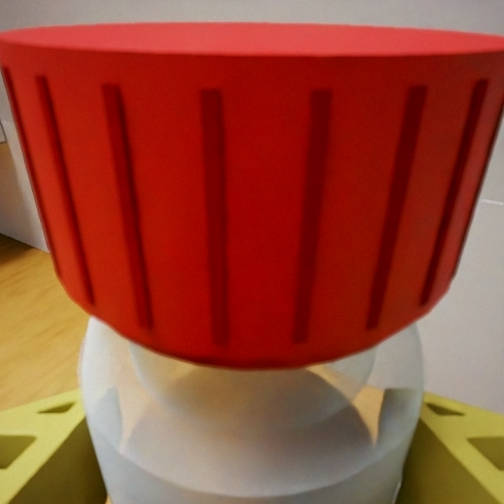

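Call:
execute_actions([
  {"rows": [[-0.026,0.008,0.005,0.003,-0.015,0.022,0,-0.024,-0.008,0.003,-0.003,-0.012,-0.026,0],[-0.025,0.008,0.005,0.003,-0.016,0.024,0,-0.023,-0.008,0.003,-0.003,-0.013,-0.028,0],[-0.023,0.008,0.005,0.003,-0.018,0.025,0,-0.022,-0.008,0.003,-0.003,-0.014,-0.03,0],[-0.021,0.008,0.005,0.003,-0.019,0.027,0,-0.02,-0.008,0.003,-0.003,-0.015,-0.032,0],[-0.019,0.008,0.005,0.003,-0.02,0.028,0,-0.018,-0.008,0.003,-0.003,-0.016,-0.033,0],[-0.016,0.008,0.005,0.003,-0.021,0.03,0,-0.016,-0.008,0.003,-0.003,-0.017,-0.035,0],[-0.014,0.008,0.005,0.003,-0.022,0.031,0,-0.014,-0.008,0.003,-0.003,-0.018,-0.036,0],[-0.011,0.008,0.005,0.003,-0.022,0.031,0,-0.012,-0.008,0.003,-0.003,-0.018,-0.036,0],[-0.009,0.008,0.005,0.003,-0.022,0.031,0,-0.01,-0.008,0.003,-0.003,-0.018,-0.036,0],[-0.006,0.008,0.005,0.003,-0.022,0.031,0,-0.008,-0.008,0.003,-0.003,-0.018,-0.036,0],[-0.004,0.008,0.005,0.003,-0.022,0.031,0,-0.006,-0.008,0.003,-0.003,-0.018,-0.036,0],[-0.001,0.008,0.005,0.003,-0.022,0.031,0,-0.004,-0.008,0.003,-0.003,-0.018,-0.036,0],[0.001,0.008,0.005,0.003,-0.022,0.031,0,-0.002,-0.008,0.003,-0.003,-0.018,-0.036,0],[0.004,0.008,0.005,0.003,-0.022,0.031,0,0,-0.008,0.003,-0.003,-0.018,-0.036,0],[0.006,0.008,0.005,0.003,-0.022,0.031,0,0.002,-0.008,0.003,-0.003,-0.018,-0.036,0]], "steps": 15},
], pictures=false)

Scene clock: 379.87 s of 6000.00 s.
left_arm: end_effector_position=(+0.5012, +0.3966, +0.0572) grip_measured=+0.063 end_effector_quat_wxyz=(+0.692, +0.188, +0.678, -0.160) | right_arm: end_effector_position=(+0.5031, -0.4298, +0.0479) grip_measured=+0.071 end_effector_quat_wxyz=(+0.671, -0.222, +0.683, +0.186)
Joint positions: left_arm=[0.603 2.448 1.081 1.384 0.939 0.03  0.048] | right_arm=[-0.364  2.391  0.95   1.368 -1.124 -0.11   0.049]
Joint velocities: left_arm=[-0.002  0.09   0.066  0.198 -0.007 -0.007 -0.   ] | right_arm=[-0.002  0.09   0.046  0.315 -0.095 -0.022 -0.001]
Joint torques (N m, as the arm reports them, + toward a larger angle): left_arm=[ 0.25 -9.31  7.34  2.02 -0.01  0.02] | right_arm=[-0.68 -9.69  5.65  2.09 -0.07 -0.11]
Hand target (left_arm): +0.504, +0.400, +0.057; +0.701, +0.197, +0.668, -0.153
Hand target (right_arm): +0.506, -0.433, +0.050; +0.680, -0.232, +0.673, +0.177
Off the commanded pose (left_arm): 0.005 m, 2 deg.
Off the commanded pose (right_arm): 0.005 m, 2 deg.
Steps of this call (steps 1 to 90: nothing new was sent; then 7.83 s passed at rest; steps 91 to 105: all 15 steps of this action). Readings (end_effector_position):
91: left_arm (+0.4999, +0.3966, +0.0609) | right_arm (+0.5017, -0.4298, +0.0513)
92: left_arm (+0.4999, +0.3966, +0.0610) | right_arm (+0.5017, -0.4298, +0.0515)
94: left_arm (+0.4998, +0.3965, +0.0609) | right_arm (+0.5017, -0.4298, +0.0511)
98: left_arm (+0.4992, +0.3960, +0.0575) | right_arm (+0.5017, -0.4295, +0.0482)
105: the state above

Call:
execute_actions([
  {"rows": [[0,0.005,0.002,0,-0.005,0.006,0,-0.002,-0.005,0.001,0,-0.005,-0.007,0],[0,0.004,0.002,0,-0.003,0.003,0,-0.002,-0.004,0.001,0,-0.004,-0.004,0],[0,0.003,0.001,0,-0.002,0,0,-0.001,-0.003,0.001,0,-0.003,0,0],[0,0.002,0.001,0,0,-0.003,0.03,-0.001,-0.002,0,0,-0.001,0.003,0.03],[0,0.001,0,0,0.002,-0.006,0.06,0,-0.001,0,0,0,0.006,0.06],[0,0,0,0,0.003,-0.009,0.09,0,0,0,0,0.001,0.01,0.09],[0,0,0,0,0.005,-0.012,0.12,0,0,0,0,0.002,0.013,0.12],[0,0,0,0,0.005,-0.012,0.15,0,0,0,0,0.002,0.013,0.15],[0,0,0,0,0.005,-0.012,0.18,0,0,0,0,0.002,0.013,0.18],[0,0,0,0,0.005,-0.012,0.21,0,0,0,0,0.002,0.013,0.21],[0,0,0,0,0.005,-0.012,0.24,0,0,0,0,0.002,0.013,0.24],[0,0,0,0,0.005,-0.012,0.28,0,0,0,0,0.002,0.013,0.28],[0,0,0,0,0.005,-0.012,0.34,0,0,0,0,0.002,0.013,0.34],[0,0,0,0,0.005,-0.012,0.42,0,0,0,0,0.002,0.013,0.42],[0,0,0,0,0.005,-0.012,0.5,0,0,0,0,0.002,0.013,0.5]], "steps": 15},
], pictures=false)

Call:
execute_actions([
  {"rows": [[0,0,0,0,0,0,0.6,0,0,0,0,0,0,0.6],[0,0,0,0,0,0,0.7,0,0,0,0,0,0,0.7],[0,0,0,0,0,0,0.85,0,0,0,0,0,0,0.85]], "steps": 8},
])

Scene clock: 390.60 s of 6000.00 s.
left_arm: end_effector_position=(+0.5016, +0.3966, +0.0534) grip_measured=+0.456 end_effector_quat_wxyz=(+0.686, +0.180, +0.684, -0.168) | right_arm: end_effector_position=(+0.5029, -0.4295, +0.0449) grip_measured=+0.457 end_effector_quat_wxyz=(+0.668, -0.214, +0.686, +0.195)
Joint positions: left_arm=[0.603 2.451 1.083 1.365 0.939 0.019 0.067] | right_arm=[-0.364  2.4    0.952  1.373 -1.125 -0.086  0.067]
Joint velocities: left_arm=[ 0.007  0.012 -0.012 -0.139 -0.007 -0.022  0.085] | right_arm=[-0.027 -0.007  0.007  0.022  0.022 -0.022  0.085]
Joint torques (N m, as the arm reports them, + toward a larger angle): left_arm=[ -0.1  -12.13   4.67   1.93  -0.09  -0.07] | right_arm=[ -0.3  -12.28   3.47   1.79  -0.03  -0.08]
Hand target (left_arm): +0.501, +0.397, +0.057; +0.684, +0.176, +0.687, -0.172
Hand target (right_arm): +0.503, -0.430, +0.048; +0.665, -0.209, +0.689, +0.199
Off the commanded pose (left_arm): 0.004 m, 1 deg.
Off the commanded pose (right_arm): 0.003 m, 1 deg.
Steps of this call (steps 1 to 90: nothing new was sent; then 7.23 s passed at rest; steps 91 to 105: all 15 steps of this action). Readings (end_effector_position):
91: left_arm (+0.5011, +0.3964, +0.0577) | right_arm (+0.5030, -0.4295, +0.0483)
92: left_arm (+0.5011, +0.3964, +0.0577) | right_arm (+0.5030, -0.4295, +0.0483)
94: left_arm (+0.5011, +0.3964, +0.0574) | right_arm (+0.5030, -0.4295, +0.0481)
98: left_arm (+0.5014, +0.3965, +0.0573) | right_arm (+0.5030, -0.4296, +0.0476)
105: the state above

Scene clock: 390.87 s of 6000.00 s.
left_arm: end_effector_position=(+0.5016, +0.3966, +0.0532) grip_measured=+0.848 end_effector_quat_wxyz=(+0.686, +0.180, +0.685, -0.169) | right_arm: end_effector_position=(+0.5029, -0.4295, +0.0452) grip_measured=+0.848 end_effector_quat_wxyz=(+0.668, -0.214, +0.686, +0.194)
Joint positions: left_arm=[0.603 2.451 1.083 1.364 0.939 0.019 0.086] | right_arm=[-0.364  2.4    0.952  1.375 -1.125 -0.086  0.086]
Joint velocities: left_arm=[-0.002 -0.017 -0.012 -0.051 -0.022 -0.022  0.   ] | right_arm=[ 0.002 -0.022  0.002 -0.095  0.081 -0.051  0.   ]
Joint torques (N m, as the arm reports them, + toward a larger angle): left_arm=[ -0.05 -10.92   5.22   2.    -0.06   0.01] | right_arm=[ -0.33 -10.94   3.83   2.06  -0.05  -0.13]
Hand target (left_arm): +0.502, +0.397, +0.053; +0.686, +0.180, +0.684, -0.168
Hand target (right_arm): +0.503, -0.430, +0.045; +0.668, -0.214, +0.686, +0.195
Off the commanded pose (left_arm): 0.000 m, 0 deg.
Off the commanded pose (right_arm): 0.000 m, 0 deg.
Steps of this call (steps 1 to 8: all 8 steps of this action). Readings (end_effector_position):
1: left_arm (+0.5016, +0.3966, +0.0532) | right_arm (+0.5029, -0.4295, +0.0451)
2: left_arm (+0.5016, +0.3966, +0.0532) | right_arm (+0.5029, -0.4295, +0.0451)
4: left_arm (+0.5016, +0.3966, +0.0532) | right_arm (+0.5029, -0.4295, +0.0452)
8: the state above
camera_calibration (this result's frames):
cam_left_wrist: T_world_to_cam=[[-0.480465, -0.87681, -0.0189325, 0.59051], [-0.370284, 0.222379, -0.901908, 0.185687], [0.795012, -0.426324, -0.431514, -0.122656], [0, 0, 0, 1]] pos_world=[0.449989, 0.424181, 0.125724]
cam_right_wrist: T_world_to_cam=[[0.541525, -0.839375, 0.0468989, -0.637573], [-0.361475, -0.282847, -0.888444, 0.140263], [0.759004, 0.464162, -0.456582, -0.0799608], [0, 0, 0, 1]] pos_world=[0.456654, -0.458376, 0.118008]

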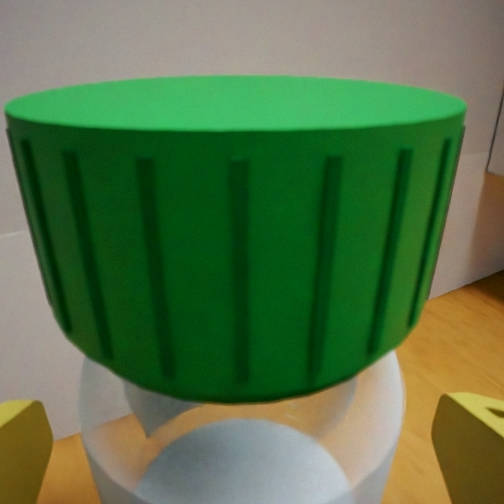

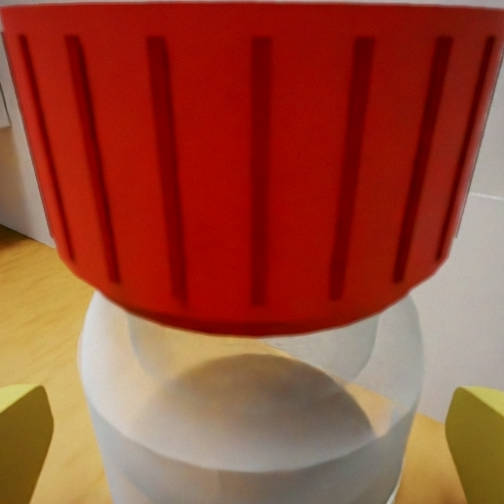

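Call:
move(target=[-0.1,0,-0.13,0,0,0,0.85,-0.1,0,-0.13,0,0,0,0.85], speed=0.25)

Call:
move(target=[-0.21,-0.417,0.127,-0.137,0.117,0.477,0.1,-0.222,0.454,0.199,0.159,0.1375,-0.4735,0.1], speed=0.4)

Scene clock: 404.77 s of 6000.00 s.
left_arm: end_effector_position=(+0.4380, +0.4374, +0.1145) grip_measured=+0.848 end_effector_quat_wxyz=(+0.689, +0.179, +0.684, -0.161) | right_arm: end_effector_position=(+0.4428, -0.4761, +0.1022) grip_measured=+0.848 end_effector_quat_wxyz=(+0.666, -0.207, +0.690, +0.193)
Joint positions: left_arm=[0.774 2.166 0.884 1.283 1.098 0.025 0.086] | right_arm=[-0.562  2.117  0.825  1.141 -1.308 -0.156  0.086]
Joint velocities: left_arm=[ 0.007 -0.022 -0.007 -0.022 -0.007  0.007 -0.001] | right_arm=[-0.007 -0.012 -0.012 -0.022 -0.007 -0.051 -0.   ]
Joint torques (N m, as the arm reports them, + toward a larger angle): left_arm=[ -0.21 -10.35   3.62   1.83   0.11   0.02] | right_arm=[ -0.31 -11.65   3.4    1.88  -0.19  -0.17]
Hand target (left_arm): +0.433, +0.432, +0.113; +0.685, +0.181, +0.686, -0.167
Hand target (right_arm): +0.439, -0.472, +0.108; +0.667, -0.215, +0.687, +0.193
Off the commanded pose (left_arm): 0.007 m, 1 deg.
Off the commanded pose (right_arm): 0.009 m, 1 deg.
After step 90, 9.70 s passed at rest.
move: done
camera_calibration (this result's frames):
cam_left_wrist: T_world_to_cam=[[-0.469566, -0.882426, -0.0288452, 0.595673], [-0.366782, 0.224686, -0.902767, 0.205919], [0.803106, -0.413328, -0.429163, -0.0377574], [0, 0, 0, 1]] pos_world=[0.385558, 0.463764, 0.186875]
cam_right_wrist: T_world_to_cam=[[0.531043, -0.846538, 0.0369577, -0.644522], [-0.375589, -0.27426, -0.885277, 0.166033], [0.759557, 0.456239, -0.463594, 0.0100637], [0, 0, 0, 1]] pos_world=[0.396985, -0.504667, 0.175471]

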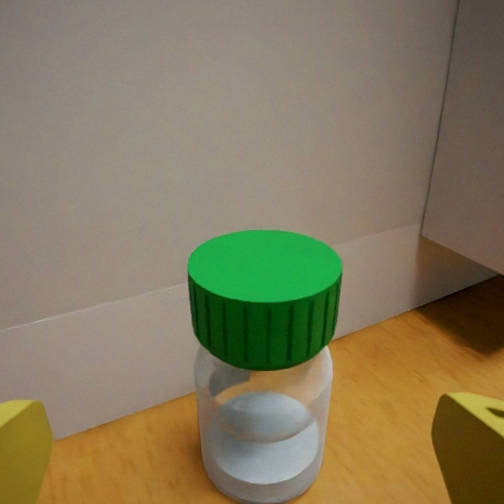

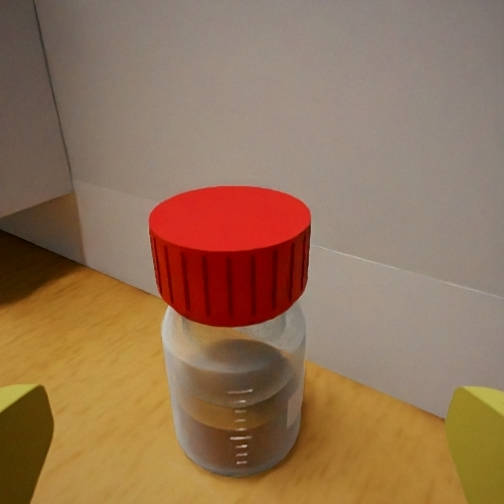

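Scene clock: 407.60 s of 6000.00 s.
left_arm: end_effector_position=(+0.3855, +0.1824, +0.2289) grip_measured=+0.102 end_effector_quat_wxyz=(+0.512, +0.477, +0.510, +0.500) | right_arm: end_effector_position=(+0.3921, -0.1823, +0.2283) grip_measured=+0.101 end_effector_quat_wxyz=(+0.500, -0.490, +0.517, -0.492)
Joint positions: left_arm=[-0.335  1.447  0.555  0.92  -0.517  1.539  0.05 ] | right_arm=[ 0.854  1.31   0.498  0.793  0.697 -1.523  0.05 ]
Joint velocities: left_arm=[-0.002 -0.012  0.007 -0.022  0.037  0.051 -0.   ] | right_arm=[-0.002  0.012  0.007  0.022 -0.007  0.037  0.   ]
Joint torques (N m, as the arm reports them, + toward a larger angle): left_arm=[-0.59 -3.97  9.94  2.47 -0.24 -0.06] | right_arm=[ 0.35 -3.68  9.32  2.67  0.11 -0.11]
Hand target (left_arm): +0.389, +0.179, +0.237; +0.520, +0.467, +0.507, +0.505
Hand target (right_arm): +0.394, -0.179, +0.236; +0.507, -0.481, +0.516, -0.496
Off the commanded pose (left_arm): 0.007 m, 2 deg.
Off the commanded pose (right_arm): 0.008 m, 2 deg.
move: done
camera_calibration (this result's frames):
cam_left_wrist: T_world_to_cam=[[0.0223582, -0.042019, -0.998867, 0.228449], [-0.447454, 0.89304, -0.0475829, 0.0606109], [0.894027, 0.448011, 0.00116524, -0.342565], [0, 0, 0, 1]] pos_world=[0.328275, 0.108944, 0.231473]
cam_right_wrist: T_world_to_cam=[[-0.000214281, -0.00918265, 0.999958, -0.232421], [-0.446416, -0.894787, -0.00831253, 0.05365], [0.894825, -0.446399, -0.00390755, -0.349611], [0, 0, 0, 1]] pos_world=[0.336741, -0.110195, 0.231491]

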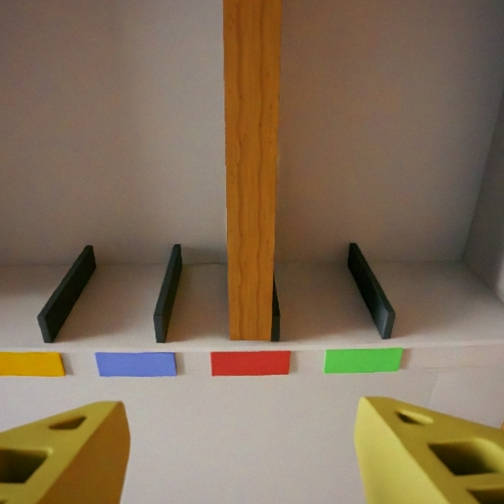

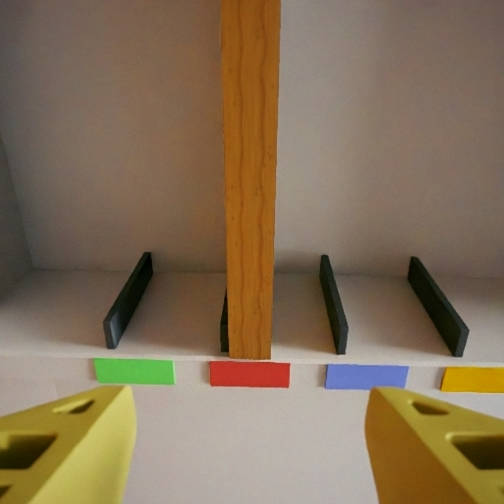

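Call:
move(target=[-0.016,0.011,0.209,-0.008,-0.003,0.009,0.1,-0.0155,-0.016,0.217,0.014,-0.002,-0.012,0.1], speed=0.15)

Scene clock: 417.53 s of 6000.00 s.
left_arm: end_effector_position=(+0.5044, +0.1766, +0.2341) grip_measured=+0.102 end_effector_quat_wxyz=(+0.510, +0.481, +0.496, +0.512) | right_arm: end_effector_position=(+0.5174, -0.1751, +0.2268) grip_measured=+0.101 end_effector_quat_wxyz=(+0.493, -0.498, +0.500, -0.510)
Joint positions: left_arm=[-0.194  1.847  0.997  0.898 -0.373  1.574  0.05 ] | right_arm=[ 0.643  1.758  0.894  0.871  0.486 -1.589  0.05 ]
Joint velocities: left_arm=[-0.007 -0.002  0.002  0.007  0.037  0.007  0.001] | right_arm=[ 0.007 -0.002 -0.007  0.066 -0.007  0.051 -0.   ]
Joint torques (N m, as the arm reports them, + toward a larger angle): left_arm=[ 0.43 -7.84 10.35  2.26  0.05 -0.06] | right_arm=[-0.9  -8.08  9.54  2.72 -0.1  -0.12]
Hand target (left_arm): +0.510, +0.176, +0.237; +0.513, +0.481, +0.493, +0.513
Hand target (right_arm): +0.522, -0.175, +0.236; +0.503, -0.490, +0.494, -0.513
Off the commanded pose (left_arm): 0.008 m, 0 deg.
Off the commanded pose (right_arm): 0.011 m, 2 deg.
After step 90, 5.63 s passed at rest.
move: off_target (right_arm)
camera_calibration (this result's frames):
cam_left_wrist: T_world_to_cam=[[0.0415731, -0.0104141, -0.999081, 0.215516], [-0.444489, 0.895352, -0.0278286, 0.112708], [0.894819, 0.445238, 0.0325936, -0.453587], [0, 0, 0, 1]] pos_world=[0.447016, 0.103285, 0.233239]
cam_right_wrist: T_world_to_cam=[[-0.0192728, 0.0417194, 0.998943, -0.211833], [-0.446676, -0.894234, 0.0287286, 0.107818], [0.894488, -0.445651, 0.0358694, -0.46726], [0, 0, 0, 1]] pos_world=[0.462036, -0.102982, 0.225272]

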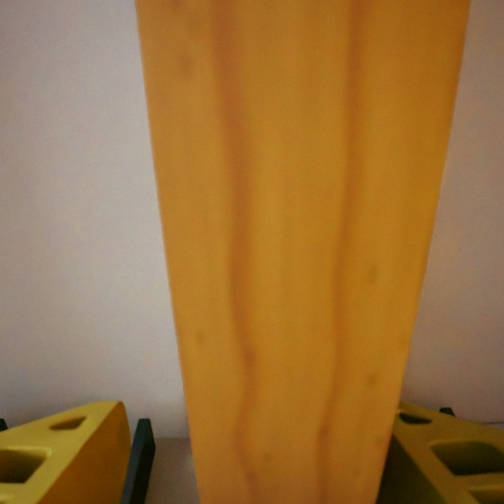

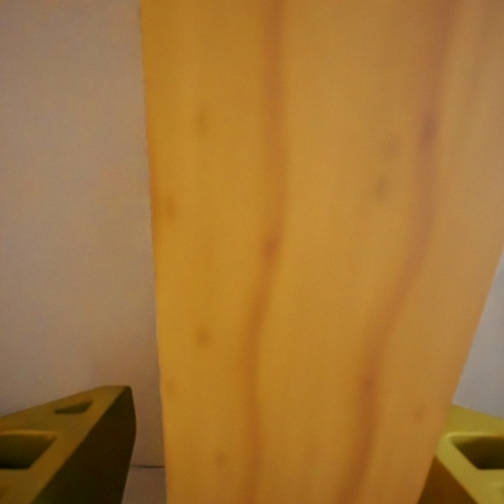

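Call:
execute_actions([
  {"rows": [[0,-0.002,0.003,0.001,0,-0.003,0.05,0,-0.006,0.002,0.004,0,0.004,0.05],[0,-0.005,0.003,0.002,0,-0.006,-0.02,0,-0.005,0.001,0.004,0,0.008,-0.02],[0,-0.008,0.003,0.003,0,-0.009,-0.09,0,-0.004,0,0.004,0,0.011,-0.09],[0,-0.01,0.003,0.004,0,-0.009,-0.16,0,-0.004,0,0.004,0,0.011,-0.16],[0,-0.011,0.003,0.004,0,-0.009,-0.23,0,-0.004,0,0.004,0,0.011,-0.23],[0,-0.011,0.003,0.004,0,-0.009,-0.3,0,-0.004,0,0.004,0,0.011,-0.3],[0,-0.011,0.003,0.004,0,-0.009,-0.36,0,-0.004,0,0.004,0,0.011,-0.36],[0,-0.011,0.003,0.004,0,-0.009,-0.42,0,-0.004,0,0.004,0,0.011,-0.42],[0,-0.011,0.003,0.004,0,-0.009,-0.47,0,-0.004,0,0.004,0,0.011,-0.47],[0,-0.011,0.003,0.004,0,-0.009,-0.52,0,-0.004,0,0.004,0,0.011,-0.52],[0,-0.011,0.003,0.004,0,-0.009,-0.57,0,-0.004,0,0.004,0,0.011,-0.57],[0,-0.011,0.003,0.004,0,-0.009,-0.62,0,-0.004,0,0.004,0,0.011,-0.62],[0,-0.011,0.003,0.004,0,-0.009,-0.68,0,-0.004,0,0.004,0,0.011,-0.68],[0,-0.011,0.003,0.004,0,-0.009,-0.76,0,-0.004,0,0.004,0,0.011,-0.76],[0,-0.011,0.003,0.004,0,-0.009,-0.87,0,-0.004,0,0.004,0,0.011,-0.87]], "steps": 15},
], pictures=false)

Call:
execute_actions([
  {"steps": 8},
], pictures=false)

Scene clock: 426.27 s of 6000.00 s.
left_arm: end_effector_position=(+0.5050, +0.1762, +0.2288) grip_measured=-0.728 end_effector_quat_wxyz=(+0.511, +0.481, +0.504, +0.503) | right_arm: end_effector_position=(+0.5174, -0.1748, +0.2288) grip_measured=-0.723 end_effector_quat_wxyz=(+0.502, -0.489, +0.504, -0.504)
Joint positions: left_arm=[-0.194  1.851  0.997  0.884 -0.371  1.551  0.01 ] | right_arm=[ 0.643  1.758  0.894  0.88   0.484 -1.564  0.01 ]
Joint velocities: left_arm=[ 0.002 -0.007  0.002 -0.081  0.007 -0.037  0.001] | right_arm=[-0.002 -0.002 -0.002  0.051  0.022 -0.037 -0.   ]
Joint torques (N m, as the arm reports them, + toward a larger angle): left_arm=[ 0.02 -8.27  8.02  2.42 -0.08 -0.17] | right_arm=[-0.32 -8.72  7.35  2.62  0.03 -0.05]
Hand target (left_arm): +0.506, +0.177, +0.228; +0.514, +0.477, +0.506, +0.502
Hand target (right_arm): +0.517, -0.175, +0.229; +0.505, -0.486, +0.505, -0.504
Off the commanded pose (left_arm): 0.002 m, 1 deg.
Off the commanded pose (right_arm): 0.001 m, 0 deg.
Steps of this call (steps 1 to 90: nothing new was sent; then 5.23 s passed at rest; steps 91 to 105: all 15 steps of this action). Readings (end_effector_position):
91: left_arm (+0.5044, +0.1764, +0.2339) | right_arm (+0.5174, -0.1748, +0.2268)
92: left_arm (+0.5044, +0.1764, +0.2339) | right_arm (+0.5174, -0.1748, +0.2268)
94: left_arm (+0.5044, +0.1764, +0.2339) | right_arm (+0.5174, -0.1748, +0.2268)
98: left_arm (+0.5045, +0.1764, +0.2332) | right_arm (+0.5174, -0.1748, +0.2268)
105: the state above

Scene clock: 426.53 s of 6000.00 s.
left_arm: end_effector_position=(+0.5050, +0.1762, +0.2288) grip_measured=-0.728 end_effector_quat_wxyz=(+0.511, +0.481, +0.504, +0.503) | right_arm: end_effector_position=(+0.5174, -0.1748, +0.2288) grip_measured=-0.723 end_effector_quat_wxyz=(+0.502, -0.489, +0.504, -0.504)
Joint positions: left_arm=[-0.194  1.851  0.997  0.884 -0.371  1.551  0.01 ] | right_arm=[ 0.643  1.758  0.894  0.88   0.484 -1.564  0.01 ]
Joint velocities: left_arm=[ 0.002  0.012 -0.007  0.051  0.007  0.022  0.   ] | right_arm=[-0.012 -0.012 -0.007  0.007 -0.051 -0.066  0.   ]
Joint torques (N m, as the arm reports them, + toward a larger angle): left_arm=[ 0.08 -8.27  8.16  2.42 -0.08 -0.13] | right_arm=[-0.32 -8.66  7.36  2.62  0.03 -0.05]
Hand target (left_arm): +0.506, +0.177, +0.228; +0.514, +0.477, +0.506, +0.502
Hand target (right_arm): +0.517, -0.175, +0.229; +0.505, -0.486, +0.505, -0.504
Off the commanded pose (left_arm): 0.002 m, 1 deg.
Off the commanded pose (right_arm): 0.001 m, 0 deg.
Steps of this call (steps 1 to 8: nothing new was sent). Readings (end_effector_position):
1: left_arm (+0.5050, +0.1762, +0.2288) | right_arm (+0.5174, -0.1748, +0.2288)
2: left_arm (+0.5050, +0.1762, +0.2288) | right_arm (+0.5174, -0.1748, +0.2288)
4: left_arm (+0.5050, +0.1762, +0.2288) | right_arm (+0.5174, -0.1748, +0.2288)
8: the state above

Call:
execute_actions([
  {"rows": [[0,0.005,0,-0.003,0,-0.001,-0.87,0,-0.005,0,0.003,0,0.002,-0.87],[0,0.011,0,-0.006,0,-0.003,-0.87,0,-0.011,0,0.006,0,0.004,-0.87],[0,0.016,0,-0.01,0,-0.004,-0.87,0,-0.016,0,0.009,0,0.005,-0.87],[0,0.021,0,-0.013,0,-0.006,-0.87,0,-0.021,0,0.012,0,0.007,-0.87],[0,0.027,0,-0.016,0,-0.007,-0.87,0,-0.027,0,0.015,0,0.009,-0.87],[0,0.032,-0.001,-0.019,0,-0.008,-0.87,0,-0.032,-0.001,0.018,0,0.011,-0.87],[0,0.037,-0.001,-0.022,0,-0.01,-0.87,0,-0.037,-0.001,0.021,0,0.012,-0.87],[0,0.043,-0.001,-0.026,0,-0.011,-0.87,0,-0.043,-0.001,0.024,0,0.014,-0.87],[0,0.048,-0.001,-0.029,0,-0.013,-0.87,0,-0.048,-0.001,0.027,0,0.016,-0.87],[0,0.053,-0.001,-0.032,0,-0.014,-0.87,0,-0.053,-0.001,0.03,0,0.018,-0.87],[0,0.059,-0.002,-0.035,0,-0.015,-0.87,0,-0.059,-0.002,0.033,0,0.02,-0.87],[0,0.064,-0.002,-0.038,0,-0.017,-0.87,0,-0.064,-0.002,0.036,0,0.021,-0.87],[0,0.069,-0.002,-0.042,0,-0.018,-0.87,0,-0.069,-0.002,0.039,0,0.023,-0.87],[0,0.075,-0.002,-0.045,0,-0.02,-0.87,0,-0.075,-0.002,0.042,0,0.025,-0.87],[0,0.08,-0.002,-0.048,0,-0.021,-0.87,0,-0.08,-0.002,0.045,0,0.0266,-0.87]], "steps": 15},
], pictures=false)

Call:
execute_actions([
  {"steps": 8},
], pictures=false)

Scene clock: 439.83 s of 6000.00 s.
left_arm: end_effector_position=(+0.5049, +0.1762, +0.2305) grip_measured=-0.728 end_effector_quat_wxyz=(+0.513, +0.479, +0.503, +0.504) | right_arm: end_effector_position=(+0.5174, -0.1748, +0.2302) grip_measured=-0.723 end_effector_quat_wxyz=(+0.505, -0.487, +0.504, -0.505)
Joint positions: left_arm=[-0.194  1.851  0.997  0.892 -0.371  1.551  0.01 ] | right_arm=[ 0.643  1.758  0.894  0.886  0.484 -1.563  0.01 ]
Joint velocities: left_arm=[-0.007 -0.012 -0.012  0.037 -0.037 -0.051 -0.   ] | right_arm=[ 0.007 -0.002 -0.007 -0.081  0.007 -0.037  0.   ]
Joint torques (N m, as the arm reports them, + toward a larger angle): left_arm=[ -0.08 -10.88   9.25   3.41  -0.12  -0.12] | right_arm=[ -0.25 -11.56   9.33   3.58   0.02   0.04]
Hand target (left_arm): +0.500, +0.178, +0.276; +0.561, +0.427, +0.481, +0.521
Hand target (right_arm): +0.514, -0.177, +0.276; +0.556, -0.432, +0.489, -0.515
Off the commanded pose (left_arm): 0.046 m, 9 deg.
Off the commanded pose (right_arm): 0.047 m, 9 deg.
Steps of this call (steps 1 to 90: nothing new was sent; then 9.80 s passed at rest; steps 91 to 105: all 15 steps of this action). Readings (end_effector_position):
91: left_arm (+0.5050, +0.1762, +0.2288) | right_arm (+0.5174, -0.1748, +0.2288)
92: left_arm (+0.5050, +0.1762, +0.2288) | right_arm (+0.5174, -0.1748, +0.2288)
94: left_arm (+0.5050, +0.1762, +0.2289) | right_arm (+0.5174, -0.1748, +0.2290)
98: left_arm (+0.5050, +0.1762, +0.2295) | right_arm (+0.5174, -0.1748, +0.2294)
105: the state above

Scene clock: 440.10 s of 6000.00 s.
left_arm: end_effector_position=(+0.5049, +0.1762, +0.2313) grip_measured=-0.728 end_effector_quat_wxyz=(+0.514, +0.478, +0.502, +0.505) | right_arm: end_effector_position=(+0.5174, -0.1749, +0.2309) grip_measured=-0.723 end_effector_quat_wxyz=(+0.506, -0.485, +0.503, -0.505)
Joint positions: left_arm=[-0.194  1.851  0.997  0.895 -0.371  1.552  0.01 ] | right_arm=[ 0.643  1.758  0.894  0.889  0.484 -1.563  0.01 ]
Joint velocities: left_arm=[-0.002  0.027  0.017  0.022  0.022  0.007  0.   ] | right_arm=[ 0.007 -0.002 -0.007  0.022 -0.007  0.051 -0.   ]
Joint torques (N m, as the arm reports them, + toward a larger angle): left_arm=[ -0.1  -10.78   9.37   3.38  -0.11  -0.14] | right_arm=[ -0.25 -11.54   9.38   3.57   0.02   0.03]
Hand target (left_arm): +0.500, +0.178, +0.276; +0.561, +0.427, +0.481, +0.521
Hand target (right_arm): +0.514, -0.177, +0.276; +0.556, -0.432, +0.489, -0.515
Off the commanded pose (left_arm): 0.045 m, 9 deg.
Off the commanded pose (right_arm): 0.046 m, 9 deg.
Steps of this call (steps 1 to 8: nothing new was sent). Readings (end_effector_position):
1: left_arm (+0.5049, +0.1762, +0.2307) | right_arm (+0.5174, -0.1748, +0.2304)
2: left_arm (+0.5049, +0.1762, +0.2309) | right_arm (+0.5174, -0.1748, +0.2305)
4: left_arm (+0.5049, +0.1762, +0.2311) | right_arm (+0.5174, -0.1749, +0.2308)
8: the state above


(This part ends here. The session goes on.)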